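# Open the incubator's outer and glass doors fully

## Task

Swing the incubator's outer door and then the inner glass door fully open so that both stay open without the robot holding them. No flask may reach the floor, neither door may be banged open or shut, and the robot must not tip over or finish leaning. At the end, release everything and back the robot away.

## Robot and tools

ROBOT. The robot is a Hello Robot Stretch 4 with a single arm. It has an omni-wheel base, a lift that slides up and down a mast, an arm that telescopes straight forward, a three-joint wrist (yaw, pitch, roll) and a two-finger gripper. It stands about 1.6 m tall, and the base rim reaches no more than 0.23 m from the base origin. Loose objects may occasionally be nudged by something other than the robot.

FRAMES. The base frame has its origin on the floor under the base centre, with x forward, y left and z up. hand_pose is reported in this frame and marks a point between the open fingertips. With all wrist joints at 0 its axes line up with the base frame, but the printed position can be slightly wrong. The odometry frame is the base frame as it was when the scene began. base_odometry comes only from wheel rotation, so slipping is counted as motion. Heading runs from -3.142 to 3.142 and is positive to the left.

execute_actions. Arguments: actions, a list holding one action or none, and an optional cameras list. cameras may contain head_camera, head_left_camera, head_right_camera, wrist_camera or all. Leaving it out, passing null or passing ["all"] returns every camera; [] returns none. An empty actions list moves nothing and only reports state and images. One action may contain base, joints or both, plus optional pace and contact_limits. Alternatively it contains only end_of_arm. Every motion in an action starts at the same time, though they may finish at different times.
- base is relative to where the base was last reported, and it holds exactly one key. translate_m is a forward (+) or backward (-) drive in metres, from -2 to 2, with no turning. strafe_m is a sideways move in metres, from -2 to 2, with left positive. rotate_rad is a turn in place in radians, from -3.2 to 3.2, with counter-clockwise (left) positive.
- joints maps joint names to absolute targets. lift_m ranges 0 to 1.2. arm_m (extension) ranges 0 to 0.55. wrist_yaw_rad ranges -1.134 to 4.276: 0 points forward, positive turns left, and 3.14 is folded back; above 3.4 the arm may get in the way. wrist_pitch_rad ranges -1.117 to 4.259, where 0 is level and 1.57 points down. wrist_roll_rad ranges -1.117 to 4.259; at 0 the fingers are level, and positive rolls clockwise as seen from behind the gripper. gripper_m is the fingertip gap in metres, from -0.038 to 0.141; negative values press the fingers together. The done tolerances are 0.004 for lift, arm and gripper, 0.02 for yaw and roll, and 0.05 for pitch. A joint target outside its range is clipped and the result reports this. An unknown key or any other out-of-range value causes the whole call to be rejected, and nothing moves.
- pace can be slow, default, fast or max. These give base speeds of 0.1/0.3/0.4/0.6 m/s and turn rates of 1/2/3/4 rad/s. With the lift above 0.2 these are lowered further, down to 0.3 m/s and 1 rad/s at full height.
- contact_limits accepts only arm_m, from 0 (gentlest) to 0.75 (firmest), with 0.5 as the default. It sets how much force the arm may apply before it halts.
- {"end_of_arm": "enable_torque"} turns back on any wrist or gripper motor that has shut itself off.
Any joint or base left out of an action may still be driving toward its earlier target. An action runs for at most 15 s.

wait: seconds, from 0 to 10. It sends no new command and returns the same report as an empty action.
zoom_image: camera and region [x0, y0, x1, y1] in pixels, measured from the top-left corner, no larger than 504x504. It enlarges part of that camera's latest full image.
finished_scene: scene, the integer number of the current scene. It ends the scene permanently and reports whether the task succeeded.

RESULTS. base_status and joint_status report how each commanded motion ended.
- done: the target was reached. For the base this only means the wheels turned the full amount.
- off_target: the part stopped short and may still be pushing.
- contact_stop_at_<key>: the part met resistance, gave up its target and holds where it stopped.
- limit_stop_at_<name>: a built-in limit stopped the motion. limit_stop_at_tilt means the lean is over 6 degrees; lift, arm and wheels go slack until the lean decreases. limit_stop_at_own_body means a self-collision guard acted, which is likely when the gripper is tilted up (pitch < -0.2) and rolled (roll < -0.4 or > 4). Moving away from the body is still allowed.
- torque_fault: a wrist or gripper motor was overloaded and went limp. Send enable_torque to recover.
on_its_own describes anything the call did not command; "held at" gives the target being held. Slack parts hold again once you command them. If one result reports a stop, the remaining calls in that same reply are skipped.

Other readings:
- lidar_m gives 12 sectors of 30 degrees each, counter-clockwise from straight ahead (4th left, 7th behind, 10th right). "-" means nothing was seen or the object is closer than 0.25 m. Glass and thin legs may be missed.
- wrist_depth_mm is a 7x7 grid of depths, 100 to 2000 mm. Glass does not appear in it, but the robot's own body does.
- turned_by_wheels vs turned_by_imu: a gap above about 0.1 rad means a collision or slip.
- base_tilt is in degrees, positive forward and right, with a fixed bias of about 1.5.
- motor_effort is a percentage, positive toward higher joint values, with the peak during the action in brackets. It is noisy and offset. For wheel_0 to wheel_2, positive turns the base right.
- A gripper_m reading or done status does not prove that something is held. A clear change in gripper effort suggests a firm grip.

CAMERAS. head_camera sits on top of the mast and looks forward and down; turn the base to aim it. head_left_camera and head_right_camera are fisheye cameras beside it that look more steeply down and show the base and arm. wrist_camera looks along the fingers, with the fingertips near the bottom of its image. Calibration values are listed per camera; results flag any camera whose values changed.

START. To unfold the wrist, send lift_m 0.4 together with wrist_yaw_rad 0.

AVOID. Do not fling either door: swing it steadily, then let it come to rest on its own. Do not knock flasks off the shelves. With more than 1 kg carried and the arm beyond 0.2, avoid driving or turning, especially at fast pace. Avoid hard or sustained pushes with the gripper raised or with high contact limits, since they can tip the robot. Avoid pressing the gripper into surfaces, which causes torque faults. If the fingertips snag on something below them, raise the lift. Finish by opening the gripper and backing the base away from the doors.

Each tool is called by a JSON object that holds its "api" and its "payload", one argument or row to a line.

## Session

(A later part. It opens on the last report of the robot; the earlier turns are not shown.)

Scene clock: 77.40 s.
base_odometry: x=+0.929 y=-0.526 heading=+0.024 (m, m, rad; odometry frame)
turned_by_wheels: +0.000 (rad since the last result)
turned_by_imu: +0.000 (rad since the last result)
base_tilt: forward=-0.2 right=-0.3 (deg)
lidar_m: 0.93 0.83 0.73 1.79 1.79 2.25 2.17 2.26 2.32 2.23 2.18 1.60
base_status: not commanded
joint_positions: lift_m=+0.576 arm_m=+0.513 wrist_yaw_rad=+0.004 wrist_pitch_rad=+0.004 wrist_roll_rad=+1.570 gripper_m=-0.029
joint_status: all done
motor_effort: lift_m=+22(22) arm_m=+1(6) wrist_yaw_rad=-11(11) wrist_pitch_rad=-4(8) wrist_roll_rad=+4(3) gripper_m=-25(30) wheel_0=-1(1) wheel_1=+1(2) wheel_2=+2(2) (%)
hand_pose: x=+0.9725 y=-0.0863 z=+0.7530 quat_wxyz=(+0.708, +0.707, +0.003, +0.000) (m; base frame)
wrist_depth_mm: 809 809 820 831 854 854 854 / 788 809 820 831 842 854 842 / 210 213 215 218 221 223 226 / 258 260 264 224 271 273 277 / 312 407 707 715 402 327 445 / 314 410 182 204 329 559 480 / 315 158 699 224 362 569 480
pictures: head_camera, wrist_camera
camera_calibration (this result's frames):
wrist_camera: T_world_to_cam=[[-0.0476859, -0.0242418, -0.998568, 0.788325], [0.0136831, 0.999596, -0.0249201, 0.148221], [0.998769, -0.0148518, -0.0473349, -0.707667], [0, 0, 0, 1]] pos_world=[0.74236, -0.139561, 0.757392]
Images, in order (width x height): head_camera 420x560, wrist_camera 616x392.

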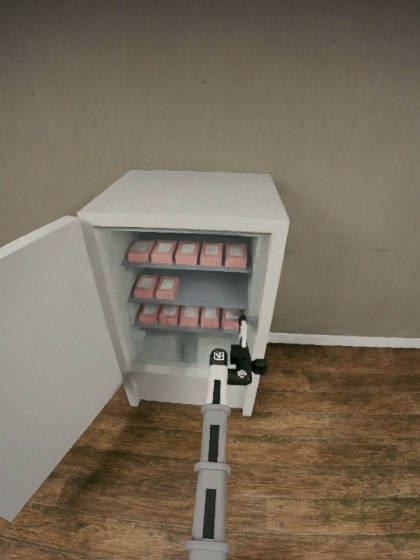

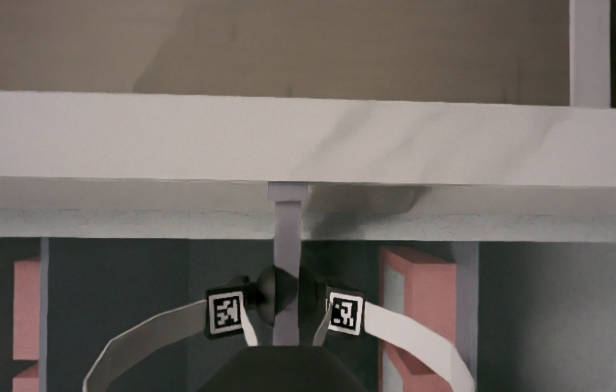

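{"api": "execute_actions", "payload": {
  "actions": [
    {"joints": {"arm_m": 0.525}, "contact_limits": {"arm_m": 0.2}}
  ],
  "cameras": []
}}

{"api": "execute_actions", "payload": {
  "actions": [
    {"joints": {"wrist_roll_rad": 1.0}}
  ],
  "cameras": ["head_camera", "wrist_camera"]
}}

Scene clock: 78.27 s.
base_odometry: x=+0.928 y=-0.526 heading=+0.024 (m, m, rad; odometry frame)
turned_by_wheels: +0.000 (rad since the last result)
turned_by_imu: +0.000 (rad since the last result)
base_tilt: forward=-0.4 right=-0.3 (deg)
lidar_m: 0.93 0.84 0.75 1.80 1.80 2.25 2.18 2.24 2.30 2.22 2.18 1.60
base_status: not commanded
joint_positions: lift_m=+0.576 arm_m=+0.523 wrist_yaw_rad=-0.003 wrist_pitch_rad=+0.003 wrist_roll_rad=+1.570 gripper_m=-0.030
joint_status: all done
motor_effort: lift_m=+22(22) arm_m=+12(13) wrist_yaw_rad=+9(11) wrist_pitch_rad=-3(4) wrist_roll_rad=+3(3) gripper_m=-18(27) wheel_0=+3(3) wheel_1=+3(3) wheel_2=-5(5) (%)
contact_limits: arm_m 0.2
hand_pose: x=+0.9820 y=-0.0883 z=+0.7530 quat_wxyz=(+0.708, +0.707, +0.000, -0.002) (m; base frame)
wrist_depth_mm: 809 798 809 831 842 866 854 / 798 809 798 820 831 842 842 / 201 204 207 210 212 216 217 / 250 253 256 236 262 266 270 / 304 379 654 259 343 322 442 / 301 379 184 219 324 564 488 / 300 413 683 218 375 554 480
pictures: none
No camera images: the call's "cameras" was empty. Leave "cameras" out to get every camera's image.

Scene clock: 79.17 s.
base_odometry: x=+0.928 y=-0.526 heading=+0.024 (m, m, rad; odometry frame)
turned_by_wheels: +0.000 (rad since the last result)
turned_by_imu: +0.000 (rad since the last result)
base_tilt: forward=-0.2 right=-0.4 (deg)
lidar_m: 0.93 0.83 0.74 1.80 1.79 2.26 2.16 2.24 2.32 2.22 2.20 1.59
base_status: not commanded
joint_positions: lift_m=+0.576 arm_m=+0.523 wrist_yaw_rad=-0.003 wrist_pitch_rad=+0.003 wrist_roll_rad=+1.006 gripper_m=-0.029
joint_status: all done
on_its_own: wrist_roll_rad is at rest, and its effort (-14) is outside its rest range (-13 to +13)
motor_effort: lift_m=+22(22) arm_m=+9(12) wrist_yaw_rad=+9(10) wrist_pitch_rad=-3(3) wrist_roll_rad=-14(15) gripper_m=-22(22) wheel_0=+2(3) wheel_1=+3(3) wheel_2=-6(5) (%)
hand_pose: x=+0.9824 y=-0.0884 z=+0.7530 quat_wxyz=(+0.876, +0.482, +0.001, -0.002) (m; base frame)
wrist_depth_mm: 248 205 208 820 831 842 854 / 402 252 208 211 831 831 866 / 427 296 255 209 212 842 866 / 303 433 603 257 211 215 854 / 325 564 699 258 262 215 216 / 394 585 181 219 185 263 216 / 462 683 433 181 319 264 267
pictures: head_camera, wrist_camera
camera_calibration (this result's frames):
wrist_camera: T_world_to_cam=[[-0.0489438, -0.554106, -0.831006, 0.617013], [0.0185582, 0.831355, -0.555432, 0.529992], [0.998629, -0.0426069, -0.0304064, -0.732652], [0, 0, 0, 1]] pos_world=[0.752011, -0.129937, 0.784839]
Images, in order (width x height): head_camera 420x560, wrist_camera 616x392.

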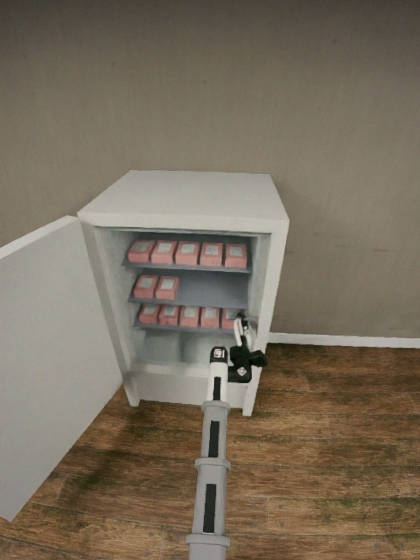

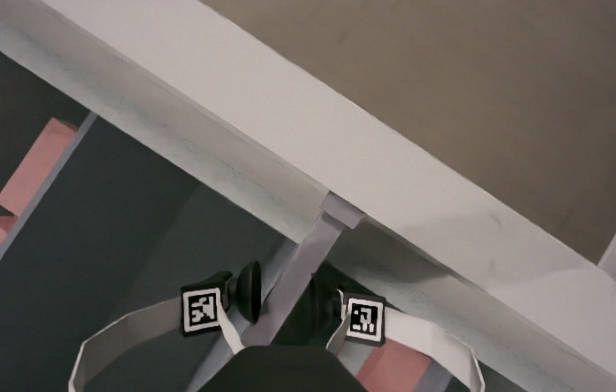

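{"api": "execute_actions", "payload": {
  "actions": [
    {"joints": {"wrist_roll_rad": 2.2}}
  ],
  "cameras": ["head_camera", "wrist_camera"]
}}

Scene clock: 80.57 s.
base_odometry: x=+0.928 y=-0.526 heading=+0.024 (m, m, rad; odometry frame)
turned_by_wheels: +0.000 (rad since the last result)
turned_by_imu: +0.000 (rad since the last result)
base_tilt: forward=-0.4 right=-0.3 (deg)
lidar_m: 0.94 0.83 0.74 1.79 1.80 2.25 2.18 2.25 2.31 2.22 2.19 1.61
base_status: not commanded
joint_positions: lift_m=+0.576 arm_m=+0.523 wrist_yaw_rad=-0.004 wrist_pitch_rad=+0.002 wrist_roll_rad=+2.198 gripper_m=-0.029
joint_status: all done
motor_effort: lift_m=+22(22) arm_m=+9(9) wrist_yaw_rad=+10(11) wrist_pitch_rad=-1(4) wrist_roll_rad=+6(15) gripper_m=-18(23) wheel_0=+3(3) wheel_1=+3(3) wheel_2=-6(5) (%)
hand_pose: x=+0.9824 y=-0.0885 z=+0.7533 quat_wxyz=(+0.454, +0.891, -0.001, -0.002) (m; base frame)
wrist_depth_mm: 788 809 820 831 213 262 272 / 798 809 809 210 227 267 415 / 788 809 208 210 265 609 466 / 788 205 208 259 336 621 517 / 202 204 255 707 707 324 603 / 200 251 185 219 418 324 640 / 247 327 484 218 603 345 325
pictures: head_camera, wrist_camera
camera_calibration (this result's frames):
wrist_camera: T_world_to_cam=[[-0.044176, 0.568183, -0.821716, 0.704809], [0.0220423, 0.822873, 0.567798, -0.320063], [0.998781, 0.00697055, -0.0488753, -0.714475], [0, 0, 0, 1]] pos_world=[0.751794, -0.132109, 0.725963]
Images, in order (width x height): head_camera 420x560, wrist_camera 616x392.

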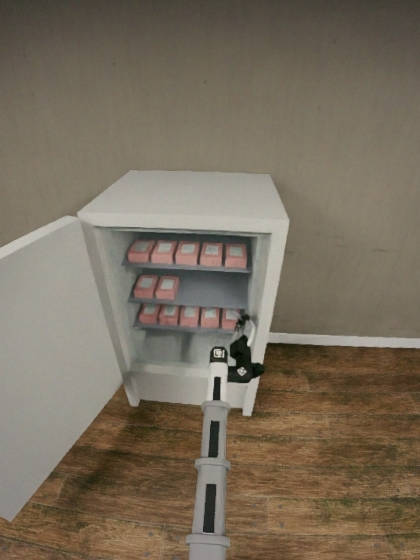

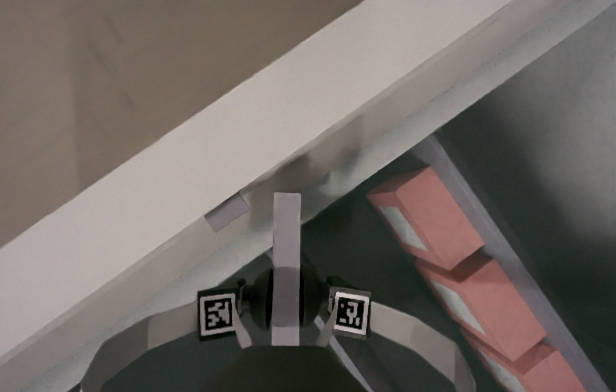

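The latch turns clockwise. Continue to a quarter turn.

{"api": "execute_actions", "payload": {
  "actions": [
    {"joints": {"wrist_roll_rad": 3.12}}
  ],
  "cameras": ["head_camera", "wrist_camera"]
}}

Scene clock: 81.80 s.
base_odometry: x=+0.928 y=-0.526 heading=+0.024 (m, m, rad; odometry frame)
turned_by_wheels: +0.000 (rad since the last result)
turned_by_imu: +0.000 (rad since the last result)
base_tilt: forward=-0.3 right=-0.3 (deg)
lidar_m: 0.94 0.83 0.75 1.78 1.79 2.26 2.18 2.25 2.31 2.23 2.19 1.59
base_status: not commanded
joint_positions: lift_m=+0.576 arm_m=+0.523 wrist_yaw_rad=-0.005 wrist_pitch_rad=+0.001 wrist_roll_rad=+3.118 gripper_m=-0.029
joint_status: all done
motor_effort: lift_m=+22(22) arm_m=+9(9) wrist_yaw_rad=+13(13) wrist_pitch_rad=+3(3) wrist_roll_rad=+7(12) gripper_m=-18(17) wheel_0=+2(2) wheel_1=+3(3) wheel_2=-5(5) (%)
hand_pose: x=+0.9823 y=-0.0888 z=+0.7536 quat_wxyz=(+0.012, +1.000, -0.002, -0.001) (m; base frame)
wrist_depth_mm: 809 206 258 609 640 615 609 / 798 206 259 320 325 325 640 / 788 206 257 415 334 327 330 / 809 204 256 715 707 723 676 / 788 204 255 329 430 462 496 / 778 204 185 218 715 715 661 / 788 204 254 219 525 530 580
pictures: head_camera, wrist_camera
camera_calibration (this result's frames):
wrist_camera: T_world_to_cam=[[-0.0396366, 0.998158, -0.0459274, 0.154313], [0.0192796, 0.046719, 0.998722, -0.710929], [0.999028, 0.0387005, -0.0210958, -0.732724], [0, 0, 0, 1]] pos_world=[0.751835, -0.0924579, 0.70165]
Images, in order (width x height): head_camera 420x560, wrist_camera 616x392.

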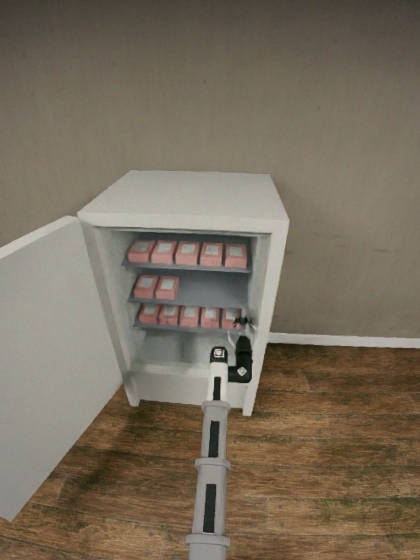

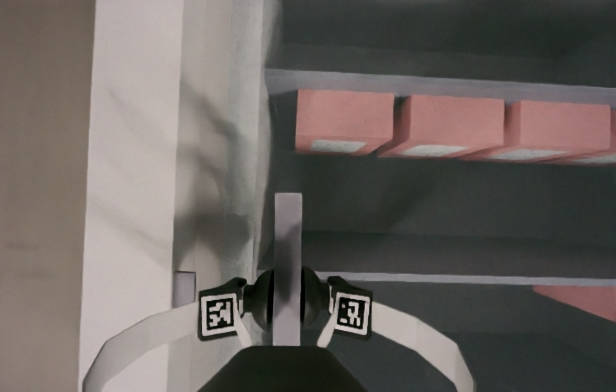

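{"api": "execute_actions", "payload": {
  "actions": [
    {"joints": {"arm_m": 0.45, "gripper_m": -0.038}, "pace": "slow"}
  ],
  "cameras": ["head_camera", "wrist_camera"]
}}

Scene clock: 84.00 s.
base_odometry: x=+0.929 y=-0.526 heading=+0.025 (m, m, rad; odometry frame)
turned_by_wheels: +0.001 (rad since the last result)
turned_by_imu: +0.001 (rad since the last result)
base_tilt: forward=-0.3 right=-0.4 (deg)
lidar_m: 0.93 0.84 0.74 1.77 1.80 2.27 2.17 2.26 2.32 2.22 2.17 1.61
base_status: not commanded
joint_positions: lift_m=+0.576 arm_m=+0.451 wrist_yaw_rad=+0.005 wrist_pitch_rad=+0.002 wrist_roll_rad=+3.119 gripper_m=-0.037
joint_status: all done
on_its_own: wrist_yaw_rad is at rest, and its effort (-15) is outside its rest range (-13 to +13)
motor_effort: lift_m=+22(22) arm_m=-7(8) wrist_yaw_rad=-15(15) wrist_pitch_rad=+1(2) wrist_roll_rad=+5(5) gripper_m=-25(21) wheel_0=+4(3) wheel_1=+2(3) wheel_2=+1(5) (%)
hand_pose: x=+0.9111 y=-0.0859 z=+0.7535 quat_wxyz=(+0.011, +1.000, +0.003, -0.001) (m; base frame)
wrist_depth_mm: 854 878 327 627 627 621 609 / 854 878 327 778 798 788 676 / 842 274 325 413 397 402 410 / 854 276 325 768 788 798 676 / 842 273 324 402 564 591 496 / 842 272 183 213 183 788 615 / 831 271 296 218 549 535 574
pictures: head_camera, wrist_camera
camera_calibration (this result's frames):
wrist_camera: T_world_to_cam=[[-0.0495099, 0.997745, -0.0453277, 0.157147], [0.0192092, 0.0463262, 0.998742, -0.709561], [0.998589, 0.0485769, -0.0214595, -0.660137], [0, 0, 0, 1]] pos_world=[0.680616, -0.0918543, 0.701625]
Images, in order (width x height): head_camera 420x560, wrist_camera 616x392.

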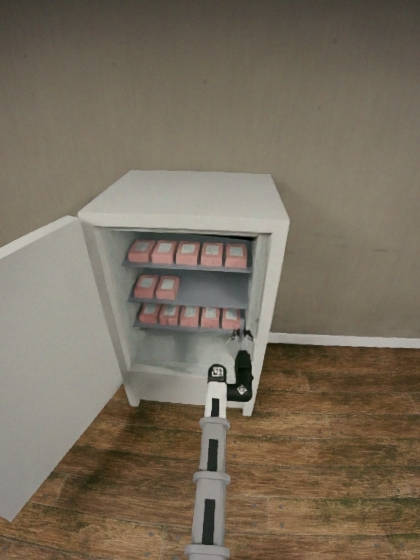

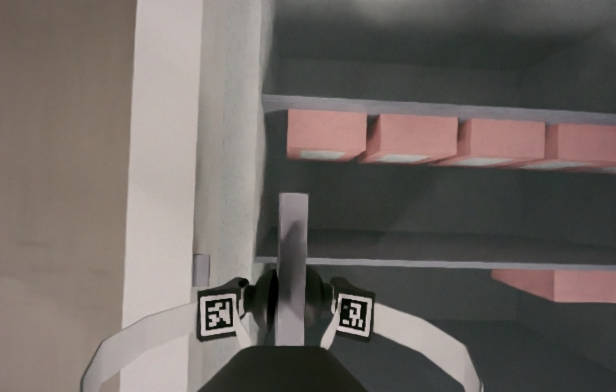

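{"api": "execute_actions", "payload": {
  "actions": [
    {"base": {"strafe_m": 0.04}, "joints": {"arm_m": 0.342}}
  ],
  "cameras": ["head_camera", "wrist_camera"]
}}

Scene clock: 85.60 s.
base_odometry: x=+0.928 y=-0.486 heading=+0.024 (m, m, rad; odometry frame)
turned_by_wheels: +0.000 (rad since the last result)
turned_by_imu: -0.001 (rad since the last result)
base_tilt: forward=-0.3 right=-0.3 (deg)
lidar_m: 0.92 0.79 0.71 1.76 1.73 2.23 2.17 2.24 2.36 2.28 2.18 1.60
base_status: done
joint_positions: lift_m=+0.576 arm_m=+0.343 wrist_yaw_rad=+0.001 wrist_pitch_rad=+0.002 wrist_roll_rad=+3.119 gripper_m=-0.037
joint_status: all done
motor_effort: lift_m=+22(22) arm_m=-7(10) wrist_yaw_rad=-3(17) wrist_pitch_rad=+1(1) wrist_roll_rad=+5(7) gripper_m=-24(25) wheel_0=+1(3) wheel_1=-2(15) wheel_2=-2(3) (%)
hand_pose: x=+0.8026 y=-0.0872 z=+0.7534 quat_wxyz=(+0.011, +1.000, +0.000, -0.001) (m; base frame)
wrist_depth_mm: 991 976 436 647 634 621 591 / 960 976 436 891 904 820 627 / 960 976 436 500 504 517 521 / 976 976 433 891 904 842 609 / 960 976 433 525 878 564 512 / 960 976 185 212 788 788 615 / 960 375 430 221 521 530 559
pictures: head_camera, wrist_camera
camera_calibration (this result's frames):
wrist_camera: T_world_to_cam=[[-0.0452826, 0.997956, -0.0450939, 0.149448], [0.0196513, 0.0460213, 0.998747, -0.707736], [0.998781, 0.0443397, -0.0216951, -0.552137], [0, 0, 0, 1]] pos_world=[0.57214, -0.0920901, 0.70161]
Images, in order (width x height): head_camera 420x560, wrist_camera 616x392.

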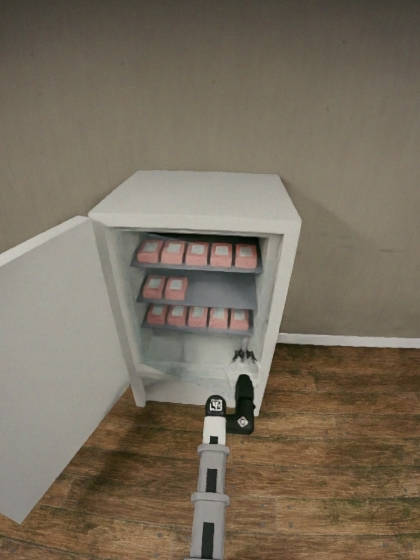

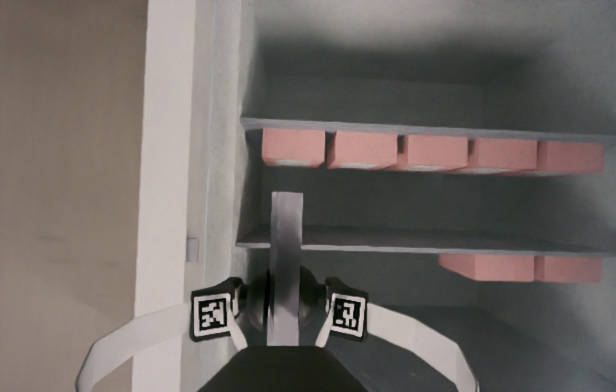

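{"api": "execute_actions", "payload": {
  "actions": [
    {"base": {"strafe_m": 0.063}, "joints": {"arm_m": 0.233}}
  ],
  "cameras": ["head_camera", "wrist_camera"]
}}

Scene clock: 87.40 s.
base_odometry: x=+0.926 y=-0.423 heading=+0.024 (m, m, rad; odometry frame)
turned_by_wheels: +0.000 (rad since the last result)
turned_by_imu: -0.001 (rad since the last result)
base_tilt: forward=-0.3 right=-0.4 (deg)
lidar_m: 0.94 0.74 0.65 1.70 1.69 2.26 2.18 2.25 2.39 2.33 2.18 0.98
base_status: done
joint_positions: lift_m=+0.576 arm_m=+0.234 wrist_yaw_rad=-0.001 wrist_pitch_rad=+0.002 wrist_roll_rad=+3.119 gripper_m=-0.037
joint_status: all done
motor_effort: lift_m=+22(22) arm_m=-6(5) wrist_yaw_rad=+3(18) wrist_pitch_rad=+1(1) wrist_roll_rad=+4(4) gripper_m=-24(25) wheel_0=+1(15) wheel_1=-2(5) wheel_2=-3(5) (%)
hand_pose: x=+0.6934 y=-0.0877 z=+0.7534 quat_wxyz=(+0.011, +1.000, +0.000, -0.001) (m; base frame)
wrist_depth_mm: 1078 1078 585 640 634 621 580 / 1078 1078 627 960 891 759 574 / 1078 500 597 609 991 699 569 / 1078 504 661 976 991 741 569 / 1060 517 661 580 820 647 569 / 1060 488 185 221 854 723 564 / 1060 484 535 224 609 609 564
pictures: head_camera, wrist_camera
camera_calibration (this result's frames):
wrist_camera: T_world_to_cam=[[-0.0435416, 0.998039, -0.044971, 0.143712], [0.0197022, 0.0458627, 0.998753, -0.705629], [0.998857, 0.0426013, -0.0216605, -0.443255], [0, 0, 0, 1]] pos_world=[0.462908, -0.0921847, 0.701611]
Images, in order (width x height): head_camera 420x560, wrist_camera 616x392.

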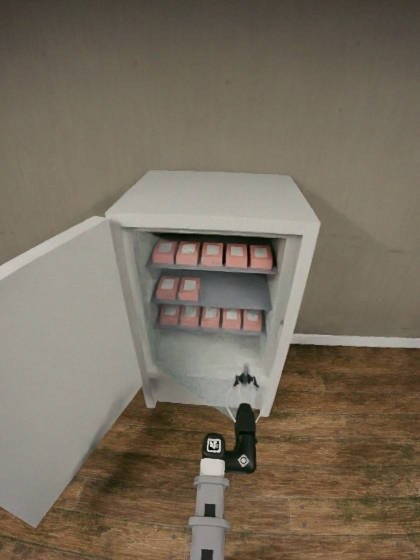

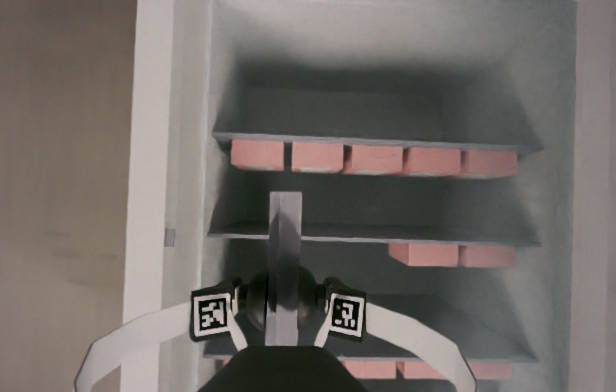

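{"api": "execute_actions", "payload": {
  "actions": [
    {"joints": {"gripper_m": 0.045}}
  ],
  "cameras": []
}}

{"api": "execute_actions", "payload": {
  "actions": [
    {"joints": {"arm_m": 0.16}, "pace": "fast"}
  ],
  "cameras": ["wrist_camera"]
}}

{"api": "execute_actions", "payload": {
  "actions": [
    {"base": {"strafe_m": -0.25}, "joints": {"wrist_roll_rad": 1.57, "gripper_m": 0.0}, "pace": "fast"}
  ],
  "cameras": ["head_camera", "wrist_camera"]
}}

Scene clock: 91.07 s.
base_odometry: x=+0.926 y=-0.423 heading=+0.024 (m, m, rad; odometry frame)
turned_by_wheels: +0.000 (rad since the last result)
turned_by_imu: -0.001 (rad since the last result)
base_tilt: forward=-0.2 right=-0.3 (deg)
lidar_m: 0.93 0.73 0.65 1.70 1.65 2.25 2.16 2.25 2.42 2.33 2.18 0.98
base_status: not commanded
joint_positions: lift_m=+0.576 arm_m=+0.234 wrist_yaw_rad=+0.000 wrist_pitch_rad=+0.005 wrist_roll_rad=+3.119 gripper_m=+0.045
joint_status: all done
motor_effort: lift_m=+22(22) arm_m=-6(6) wrist_yaw_rad=+1(23) wrist_pitch_rad=-7(7) wrist_roll_rad=+4(3) gripper_m=-6(23) wheel_0=-1(2) wheel_1=-1(1) wheel_2=-3(4) (%)
hand_pose: x=+0.6933 y=-0.0875 z=+0.7527 quat_wxyz=(+0.011, +1.000, +0.000, -0.002) (m; base frame)
wrist_depth_mm: 1098 1078 564 640 621 603 569 / 1078 1098 627 917 917 741 574 / 1078 500 597 654 1008 707 574 / 1078 512 569 991 1008 732 564 / 1078 517 539 798 904 647 569 / 1078 517 192 707 732 732 569 / 1042 480 544 373 615 627 559
pictures: none
No camera images: the call's "cameras" was empty. Leave "cameras" out to get every camera's image.

Scene clock: 92.03 s.
base_odometry: x=+0.926 y=-0.423 heading=+0.024 (m, m, rad; odometry frame)
turned_by_wheels: +0.000 (rad since the last result)
turned_by_imu: +0.000 (rad since the last result)
base_tilt: forward=-0.2 right=-0.4 (deg)
lidar_m: 0.68 0.72 0.66 1.71 1.67 2.25 2.18 2.26 2.43 2.33 2.20 0.97
base_status: not commanded
joint_positions: lift_m=+0.576 arm_m=+0.161 wrist_yaw_rad=+0.000 wrist_pitch_rad=+0.005 wrist_roll_rad=+3.119 gripper_m=+0.045
joint_status: all done
motor_effort: lift_m=+22(22) arm_m=-6(7) wrist_yaw_rad=+0(1) wrist_pitch_rad=-7(7) wrist_roll_rad=+2(2) gripper_m=-4(4) wheel_0=-1(2) wheel_1=-1(1) wheel_2=-3(3) (%)
hand_pose: x=+0.6205 y=-0.0875 z=+0.7526 quat_wxyz=(+0.011, +1.000, +0.000, -0.002) (m; base frame)
wrist_depth_mm: 1160 1160 627 647 634 640 609 / 1138 1160 627 904 917 768 615 / 1160 1118 640 1078 1078 741 609 / 1138 1160 668 1060 1078 723 615 / 1138 1160 621 831 1025 691 627 / 1182 1138 193 707 732 750 615 / 1118 554 603 387 683 683 609
pictures: wrist_camera
camera_calibration (this result's frames):
wrist_camera: T_world_to_cam=[[-0.0443456, 0.998017, -0.0446793, 0.140581], [0.0225274, 0.0457109, 0.998701, -0.705103], [0.998762, 0.0432814, -0.0245098, -0.368162], [0, 0, 0, 1]] pos_world=[0.389825, -0.0921368, 0.701444]
Images, in order (width x height): wrist_camera 616x392.

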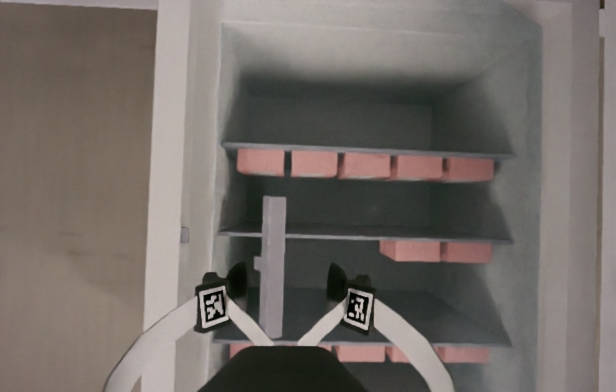

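Scene clock: 93.87 s.
base_odometry: x=+0.932 y=-0.673 heading=+0.024 (m, m, rad; odometry frame)
turned_by_wheels: +0.000 (rad since the last result)
turned_by_imu: +0.001 (rad since the last result)
base_tilt: forward=-0.3 right=-0.3 (deg)
lidar_m: 0.71 0.98 0.88 1.92 1.95 2.26 2.19 2.26 2.15 2.08 2.18 1.58
base_status: done
joint_positions: lift_m=+0.576 arm_m=+0.161 wrist_yaw_rad=+0.000 wrist_pitch_rad=+0.005 wrist_roll_rad=+1.571 gripper_m=+0.000
joint_status: all done
motor_effort: lift_m=+22(22) arm_m=-6(6) wrist_yaw_rad=+0(1) wrist_pitch_rad=-8(8) wrist_roll_rad=+0(2) gripper_m=-6(5) wheel_0=-2(12) wheel_1=+3(9) wheel_2=+0(2) (%)
hand_pose: x=+0.6205 y=-0.0875 z=+0.7526 quat_wxyz=(+0.707, +0.707, +0.002, -0.002) (m; base frame)
wrist_depth_mm: 1160 1138 1160 1205 1160 1160 976 / 1138 1138 1160 1182 1182 1229 1008 / 1138 1160 1160 1160 1182 1205 1008 / 1118 1138 1138 1182 1205 1205 991 / 597 615 634 654 661 683 691 / 574 654 189 204 627 634 597 / 603 661 768 668 647 654 615
pictures: head_camera, wrist_camera
camera_calibration (this result's frames):
wrist_camera: T_world_to_cam=[[-0.0491098, -0.0229931, -0.998529, 0.772116], [0.0177254, 0.999557, -0.0238886, 0.150917], [0.998636, -0.0188724, -0.0486805, -0.355326], [0, 0, 0, 1]] pos_world=[0.390085, -0.139803, 0.757287]
Images, in order (width x height): head_camera 420x560, wrist_camera 616x392.

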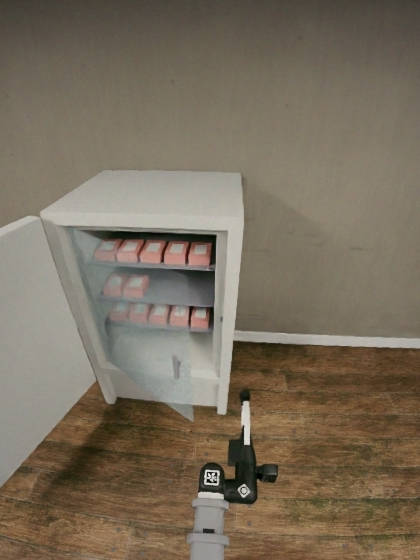

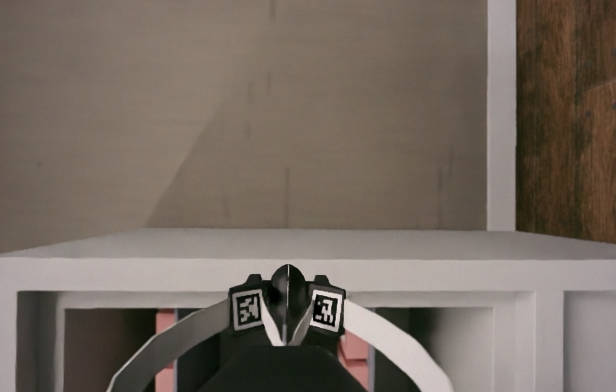

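{"api": "execute_actions", "payload": {
  "actions": [
    {"joints": {"arm_m": 0.38, "wrist_yaw_rad": 0.3}, "pace": "fast", "contact_limits": {"arm_m": 0.2}}
  ],
  "cameras": []
}}

{"api": "execute_actions", "payload": {
  "actions": [
    {"joints": {"wrist_yaw_rad": 0.8}}
  ],
  "cameras": ["head_camera"]
}}

Scene clock: 95.70 s.
base_odometry: x=+0.932 y=-0.673 heading=+0.024 (m, m, rad; odometry frame)
turned_by_wheels: +0.000 (rad since the last result)
turned_by_imu: +0.000 (rad since the last result)
base_tilt: forward=-0.2 right=-0.3 (deg)
lidar_m: 0.69 0.97 0.88 1.91 1.96 2.26 2.17 2.24 2.16 2.08 2.18 1.59
base_status: not commanded
joint_positions: lift_m=+0.576 arm_m=+0.379 wrist_yaw_rad=+0.300 wrist_pitch_rad=+0.005 wrist_roll_rad=+1.571 gripper_m=+0.000
joint_status: all done
motor_effort: lift_m=+22(22) arm_m=+6(9) wrist_yaw_rad=-2(3) wrist_pitch_rad=-7(7) wrist_roll_rad=+0(0) gripper_m=-6(6) wheel_0=-1(1) wheel_1=+3(2) wheel_2=+0(0) (%)
contact_limits: arm_m 0.2
hand_pose: x=+0.8512 y=+0.0018 z=+0.7526 quat_wxyz=(+0.699, +0.699, +0.107, +0.104) (m; base frame)
wrist_depth_mm: 809 820 809 842 854 866 866 / 842 854 878 891 891 904 891 / 415 427 455 469 500 521 559 / 312 319 322 325 327 334 336 / 521 449 854 878 469 634 459 / 544 484 189 204 488 654 480 / 539 484 759 699 504 668 477
pictures: none
No camera images: the call's "cameras" was empty. Leave "cameras" out to get every camera's image.

Scene clock: 96.53 s.
base_odometry: x=+0.932 y=-0.673 heading=+0.024 (m, m, rad; odometry frame)
turned_by_wheels: +0.000 (rad since the last result)
turned_by_imu: +0.000 (rad since the last result)
base_tilt: forward=-0.3 right=-0.2 (deg)
lidar_m: 0.92 0.98 0.89 1.92 1.96 2.28 2.17 2.23 2.16 2.07 2.17 1.61
base_status: not commanded
joint_positions: lift_m=+0.576 arm_m=+0.379 wrist_yaw_rad=+0.800 wrist_pitch_rad=+0.005 wrist_roll_rad=+1.571 gripper_m=+0.000
joint_status: all done
motor_effort: lift_m=+22(22) arm_m=+6(6) wrist_yaw_rad=+1(6) wrist_pitch_rad=-7(8) wrist_roll_rad=+0(1) gripper_m=-5(7) wheel_0=-1(2) wheel_1=+2(2) wheel_2=-1(0) (%)
hand_pose: x=+0.8136 y=+0.1459 z=+0.7526 quat_wxyz=(+0.652, +0.651, +0.277, +0.274) (m; base frame)
wrist_depth_mm: 462 439 723 741 387 597 484 / 508 436 809 809 427 668 488 / 544 477 878 917 500 668 488 / 549 591 854 854 585 668 484 / 549 715 741 732 741 661 512 / 591 676 189 204 691 691 627 / 661 634 683 676 647 707 904
pictures: head_camera
Images, in order (width x height): head_camera 420x560.

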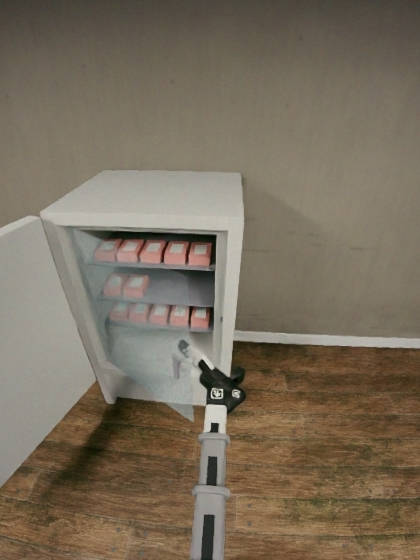

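{"api": "execute_actions", "payload": {
  "actions": [
    {"base": {"strafe_m": 0.2}, "joints": {"arm_m": 0.16}}
  ],
  "cameras": ["head_camera"]
}}

{"api": "wait", "payload": {
  "seconds": 1.5
}}

Scene clock: 98.77 s.
base_odometry: x=+0.927 y=-0.473 heading=+0.024 (m, m, rad; odometry frame)
turned_by_wheels: +0.000 (rad since the last result)
turned_by_imu: -0.001 (rad since the last result)
base_tilt: forward=-0.2 right=-0.3 (deg)
lidar_m: 0.93 0.63 0.69 1.73 1.76 2.22 2.18 2.26 2.38 2.28 2.19 0.97
base_status: done
joint_positions: lift_m=+0.576 arm_m=+0.161 wrist_yaw_rad=+0.800 wrist_pitch_rad=+0.005 wrist_roll_rad=+1.570 gripper_m=+0.000
joint_status: all done
motor_effort: lift_m=+22(22) arm_m=-6(7) wrist_yaw_rad=-1(14) wrist_pitch_rad=-7(8) wrist_roll_rad=+2(4) gripper_m=-6(7) wheel_0=+1(11) wheel_1=-2(8) wheel_2=-1(2) (%)
hand_pose: x=+0.5957 y=+0.1461 z=+0.7526 quat_wxyz=(+0.652, +0.650, +0.277, +0.274) (m; base frame)
wrist_depth_mm: 539 683 917 946 904 676 517 / 559 723 831 798 854 691 564 / 615 683 715 723 723 691 668 / 683 683 683 699 699 715 723 / 615 615 621 634 640 647 946 / 574 574 189 204 603 615 931 / 535 535 549 564 554 574 585
pictures: head_camera
Images, in order (width x height): head_camera 420x560.

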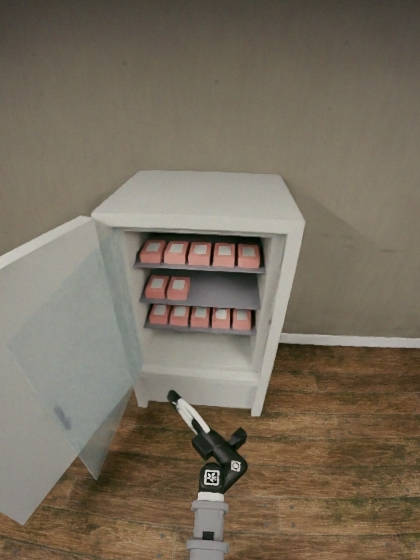

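Scene clock: 100.27 s.
base_odometry: x=+0.927 y=-0.473 heading=+0.024 (m, m, rad; odometry frame)
turned_by_wheels: +0.000 (rad since the last result)
turned_by_imu: +0.000 (rad since the last result)
base_tilt: forward=-0.3 right=-0.3 (deg)
lidar_m: 0.94 0.61 0.70 1.73 1.74 2.24 2.18 2.25 2.38 2.27 2.18 0.99
base_status: done
joint_positions: lift_m=+0.576 arm_m=+0.161 wrist_yaw_rad=+0.800 wrist_pitch_rad=+0.005 wrist_roll_rad=+1.570 gripper_m=+0.000
joint_status: all done
motor_effort: lift_m=+22(22) arm_m=-6(7) wrist_yaw_rad=+1(14) wrist_pitch_rad=-8(8) wrist_roll_rad=+4(4) gripper_m=-6(7) wheel_0=+1(11) wheel_1=-2(8) wheel_2=-1(2) (%)
hand_pose: x=+0.5957 y=+0.1461 z=+0.7526 quat_wxyz=(+0.652, +0.650, +0.277, +0.274) (m; base frame)
wrist_depth_mm: 539 676 904 931 904 676 517 / 569 732 831 820 831 683 569 / 609 683 715 715 723 691 668 / 683 668 676 691 707 707 741 / 621 609 621 634 647 640 976 / 574 580 189 203 603 603 931 / 539 535 549 569 554 574 597
wait: 1.50 s; at rest by 0.27 s
pictures: head_camera, head_left_camera, head_right_camera, wrist_camera
camera_calibration (this result's frames):
wrist_camera: T_world_to_cam=[[-0.0170548, -0.0520794, -0.998497, 0.761359], [-0.704842, 0.708926, -0.024937, 0.391622], [0.709159, 0.703358, -0.0487984, -0.259159], [0, 0, 0, 1]] pos_world=[0.472801, -0.0556987, 0.757334]
Images, in order (width x height): head_camera 420x560, head_left_camera 420x672, head_right_camera 420x672, wrist_camera 616x392.

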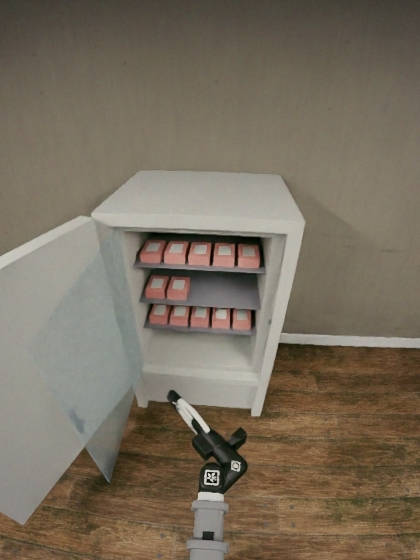

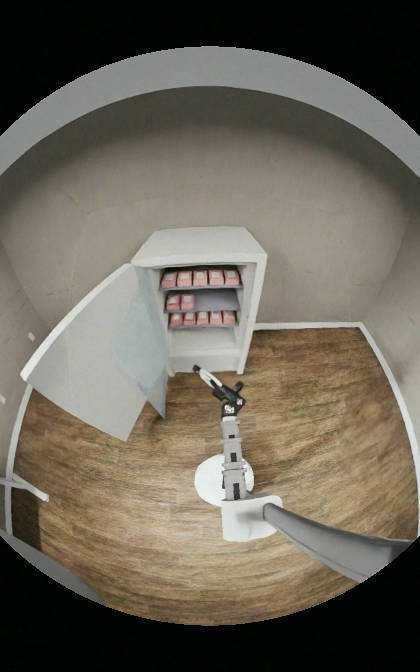

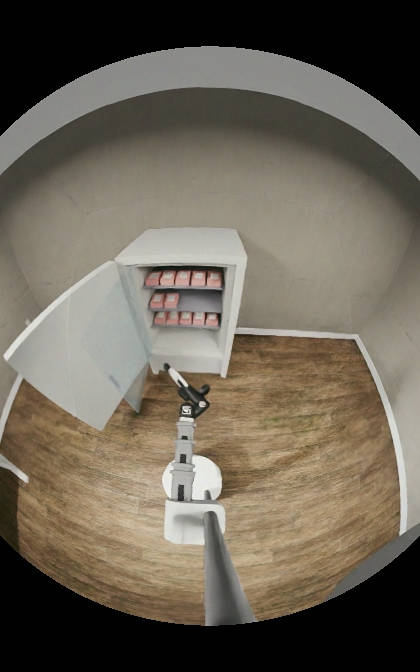

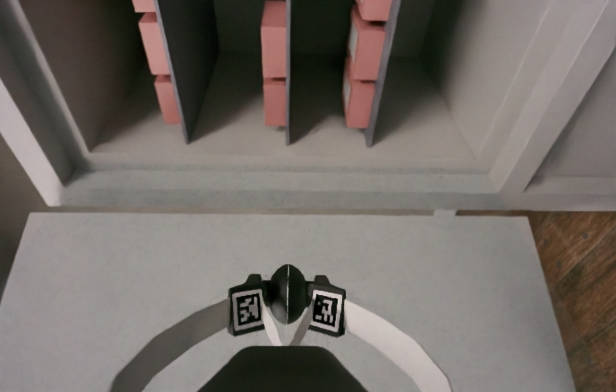

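{"api": "execute_actions", "payload": {
  "actions": [
    {"base": {"strafe_m": 0.19}, "joints": {"arm_m": 0.04}, "pace": "fast"}
  ],
  "cameras": ["head_camera", "head_right_camera"]
}}

Scene clock: 102.37 s.
base_odometry: x=+0.923 y=-0.283 heading=+0.024 (m, m, rad; odometry frame)
turned_by_wheels: +0.000 (rad since the last result)
turned_by_imu: -0.001 (rad since the last result)
base_tilt: forward=-0.2 right=-0.4 (deg)
lidar_m: 0.93 0.58 0.51 1.70 1.55 2.06 2.17 2.24 2.56 2.48 2.21 0.98
base_status: done
joint_positions: lift_m=+0.576 arm_m=+0.041 wrist_yaw_rad=+0.800 wrist_pitch_rad=+0.005 wrist_roll_rad=+1.570 gripper_m=+0.000
joint_status: all done
motor_effort: lift_m=+22(22) arm_m=-6(5) wrist_yaw_rad=+1(1) wrist_pitch_rad=-7(8) wrist_roll_rad=+2(4) gripper_m=-6(6) wheel_0=+0(9) wheel_1=+0(14) wheel_2=-1(1) (%)
hand_pose: x=+0.4758 y=+0.1460 z=+0.7526 quat_wxyz=(+0.652, +0.650, +0.277, +0.274) (m; base frame)
wrist_depth_mm: 603 634 640 668 668 668 621 / 585 597 615 634 647 661 661 / 544 554 559 569 580 580 741 / 508 512 521 535 535 539 554 / 473 480 488 492 496 508 517 / 442 452 189 204 466 477 477 / 418 418 421 253 427 442 449
pictures: head_camera, head_right_camera
Images, in order (width x height): head_camera 420x560, head_right_camera 420x672.

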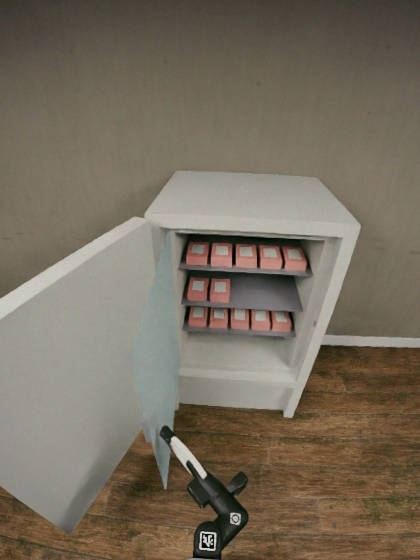

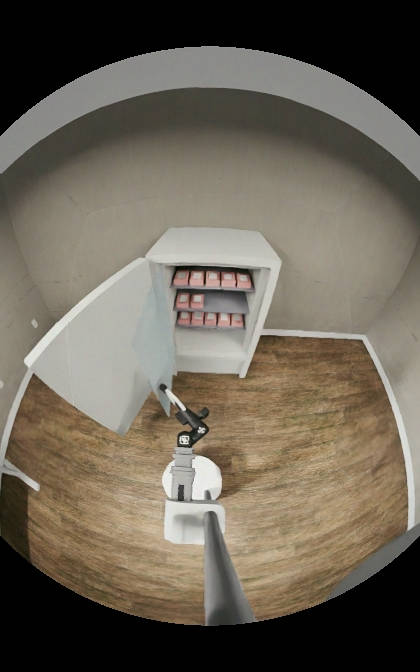

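{"api": "execute_actions", "payload": {
  "actions": [
    {"base": {"strafe_m": 0.05}, "pace": "slow"}
  ],
  "cameras": ["head_camera", "head_right_camera"]
}}

Scene clock: 104.13 s.
base_odometry: x=+0.922 y=-0.233 heading=+0.024 (m, m, rad; odometry frame)
turned_by_wheels: +0.000 (rad since the last result)
turned_by_imu: -0.001 (rad since the last result)
base_tilt: forward=-0.2 right=-0.4 (deg)
lidar_m: 0.85 0.52 0.47 1.71 1.50 2.05 2.18 2.25 2.61 2.51 2.19 0.97
base_status: done
joint_positions: lift_m=+0.576 arm_m=+0.041 wrist_yaw_rad=+0.800 wrist_pitch_rad=+0.005 wrist_roll_rad=+1.570 gripper_m=+0.000
joint_status: not commanded
motor_effort: lift_m=+22(22) arm_m=-6(6) wrist_yaw_rad=+0(6) wrist_pitch_rad=-7(8) wrist_roll_rad=+2(2) gripper_m=-6(7) wheel_0=-2(4) wheel_1=+0(6) wheel_2=-1(2) (%)
hand_pose: x=+0.4757 y=+0.1460 z=+0.7526 quat_wxyz=(+0.652, +0.650, +0.277, +0.274) (m; base frame)
wrist_depth_mm: 569 603 609 609 621 621 621 / 535 535 554 564 569 580 640 / 484 496 504 512 517 530 539 / 455 462 469 477 484 496 500 / 424 439 436 442 449 459 462 / 404 404 189 204 424 430 433 / 379 377 304 296 349 402 410
pictures: head_camera, head_right_camera
Images, in order (width x height): head_camera 420x560, head_right_camera 420x672.

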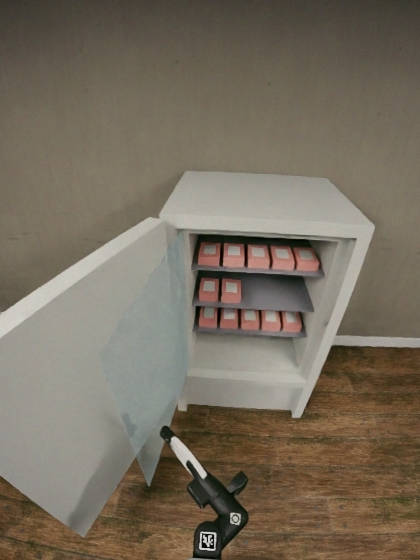

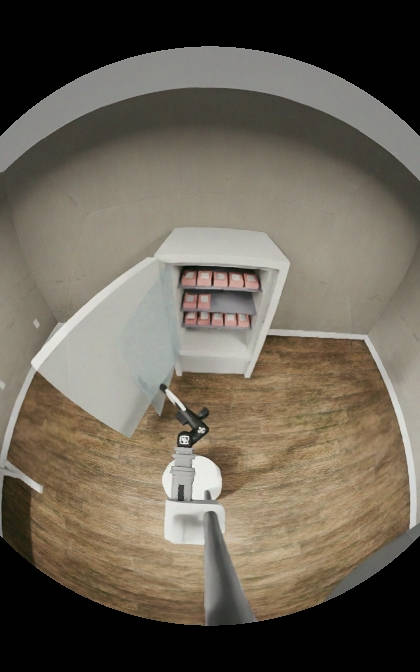

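{"api": "wait", "payload": {
  "seconds": 2
}}

Scene clock: 106.27 s.
base_odometry: x=+0.922 y=-0.233 heading=+0.024 (m, m, rad; odometry frame)
turned_by_wheels: +0.000 (rad since the last result)
turned_by_imu: +0.000 (rad since the last result)
base_tilt: forward=-0.3 right=-0.3 (deg)
lidar_m: 0.85 0.52 0.48 1.72 1.50 2.03 2.18 2.26 2.62 2.52 2.20 0.97
base_status: done
joint_positions: lift_m=+0.576 arm_m=+0.041 wrist_yaw_rad=+0.800 wrist_pitch_rad=+0.005 wrist_roll_rad=+1.570 gripper_m=+0.000
joint_status: not commanded
motor_effort: lift_m=+22(22) arm_m=-6(6) wrist_yaw_rad=+1(6) wrist_pitch_rad=-8(8) wrist_roll_rad=+3(2) gripper_m=-4(7) wheel_0=-2(4) wheel_1=+0(6) wheel_2=-1(2) (%)
hand_pose: x=+0.4757 y=+0.1460 z=+0.7526 quat_wxyz=(+0.652, +0.650, +0.277, +0.274) (m; base frame)
wrist_depth_mm: 574 603 615 609 621 627 634 / 530 535 544 559 569 574 647 / 492 500 504 512 517 535 539 / 455 462 469 480 488 488 500 / 427 433 439 442 449 452 459 / 402 410 189 204 421 427 436 / 379 375 382 315 387 404 402
wait: 2.00 s; at rest by 0.13 s
pictures: head_camera, head_left_camera, head_right_camera, wrist_camera
camera_calibration (this result's frames):
wrist_camera: T_world_to_cam=[[-0.0170707, -0.0520532, -0.998498, 0.759316], [-0.704549, 0.709217, -0.0249274, 0.306932], [0.70945, 0.703066, -0.0487809, -0.174095], [0, 0, 0, 1]] pos_world=[0.352722, -0.0557569, 0.757335]
Images, in order (width x height): head_camera 420x560, head_left_camera 420x672, head_right_camera 420x672, wrist_camera 616x392.

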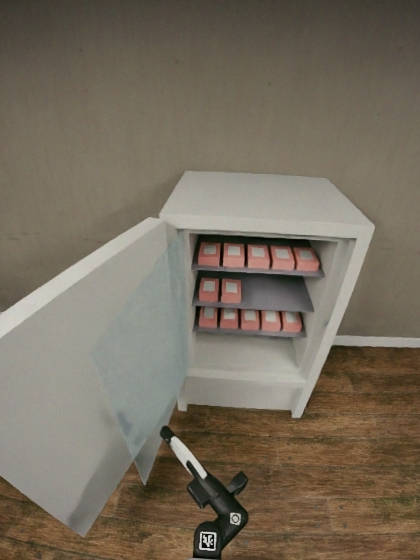

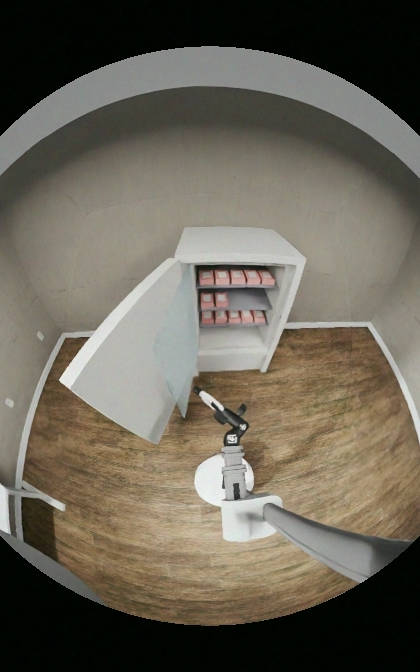

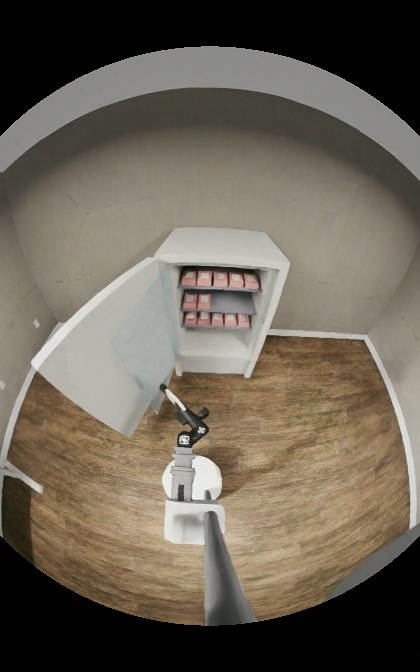

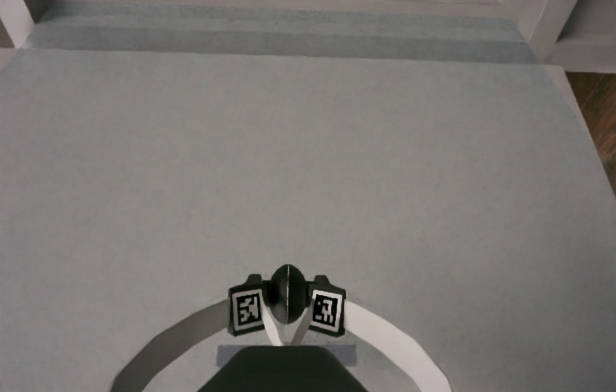

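{"api": "execute_actions", "payload": {
  "actions": [
    {"base": {"strafe_m": 0.085}, "pace": "slow"}
  ],
  "cameras": ["head_camera", "head_right_camera"]
}}

Scene clock: 108.77 s.
base_odometry: x=+0.920 y=-0.148 heading=+0.024 (m, m, rad; odometry frame)
turned_by_wheels: +0.000 (rad since the last result)
turned_by_imu: -0.001 (rad since the last result)
base_tilt: forward=-0.3 right=-0.3 (deg)
lidar_m: 0.71 0.45 0.42 1.69 1.40 1.97 2.16 2.25 2.72 2.60 2.18 0.97
base_status: done
joint_positions: lift_m=+0.576 arm_m=+0.041 wrist_yaw_rad=+0.800 wrist_pitch_rad=+0.005 wrist_roll_rad=+1.570 gripper_m=+0.000
joint_status: not commanded
motor_effort: lift_m=+22(22) arm_m=-6(6) wrist_yaw_rad=+1(1) wrist_pitch_rad=-8(8) wrist_roll_rad=+3(3) gripper_m=-6(6) wheel_0=-2(8) wheel_1=+2(4) wheel_2=-1(0) (%)
hand_pose: x=+0.4757 y=+0.1460 z=+0.7526 quat_wxyz=(+0.652, +0.650, +0.277, +0.274) (m; base frame)
wrist_depth_mm: 469 477 484 496 504 512 525 / 433 436 442 452 459 473 480 / 402 402 415 415 421 433 439 / 373 377 382 384 397 399 404 / 347 353 359 357 368 370 375 / 325 330 189 204 345 349 351 / 309 307 315 322 317 327 332
pictures: head_camera, head_right_camera
Images, in order (width x height): head_camera 420x560, head_right_camera 420x672.

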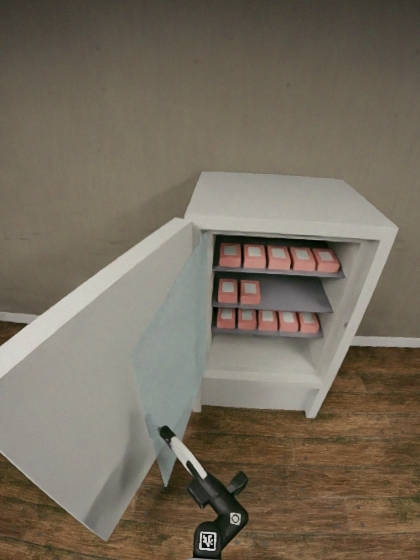

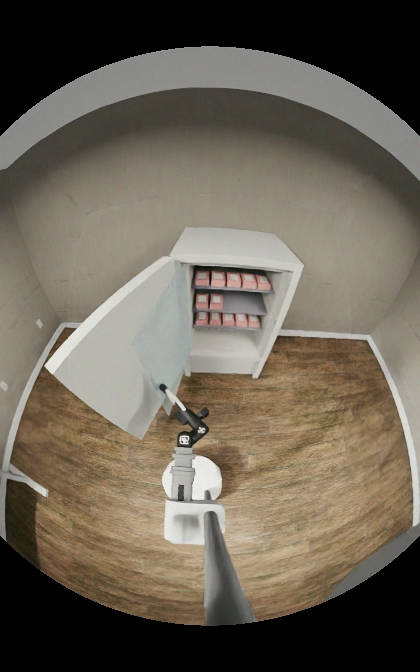

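{"api": "execute_actions", "payload": {
  "actions": [
    {"base": {"strafe_m": 0.025}, "pace": "slow"}
  ],
  "cameras": ["head_camera"]
}}

Scene clock: 110.07 s.
base_odometry: x=+0.919 y=-0.123 heading=+0.022 (m, m, rad; odometry frame)
turned_by_wheels: -0.002 (rad since the last result)
turned_by_imu: -0.013 (rad since the last result)
base_tilt: forward=-0.3 right=-0.3 (deg)
lidar_m: 0.69 0.42 0.40 1.70 1.38 1.87 2.16 2.24 2.73 2.63 2.23 0.99
base_status: done
joint_positions: lift_m=+0.576 arm_m=+0.040 wrist_yaw_rad=+0.790 wrist_pitch_rad=+0.005 wrist_roll_rad=+1.570 gripper_m=+0.000
joint_status: not commanded
on_its_own: wrist_yaw_rad is at rest, and its effort (+30) is outside its rest range (-13 to +13)
motor_effort: lift_m=+22(22) arm_m=-1(6) wrist_yaw_rad=+30(46) wrist_pitch_rad=-6(8) wrist_roll_rad=+3(4) gripper_m=-2(5) wheel_0=-10(12) wheel_1=+3(9) wheel_2=-13(13) (%)
hand_pose: x=+0.4763 y=+0.1433 z=+0.7527 quat_wxyz=(+0.654, +0.652, +0.273, +0.271) (m; base frame)
wrist_depth_mm: 477 480 492 500 504 521 530 / 436 436 449 452 459 473 480 / 397 404 410 415 418 430 433 / 366 370 377 382 389 392 402 / 342 345 353 355 357 364 368 / 319 324 187 199 334 338 343 / 300 297 307 231 307 317 320
pictures: head_camera
Images, in order (width x height): head_camera 420x560.

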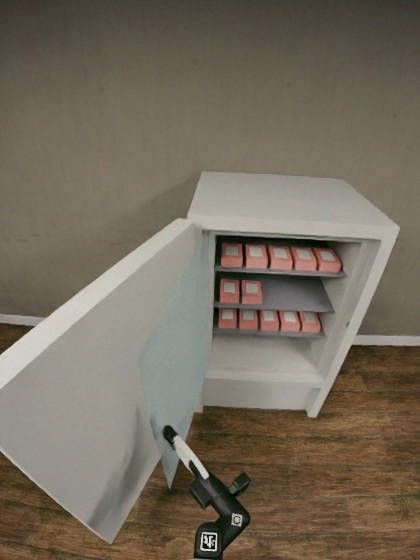

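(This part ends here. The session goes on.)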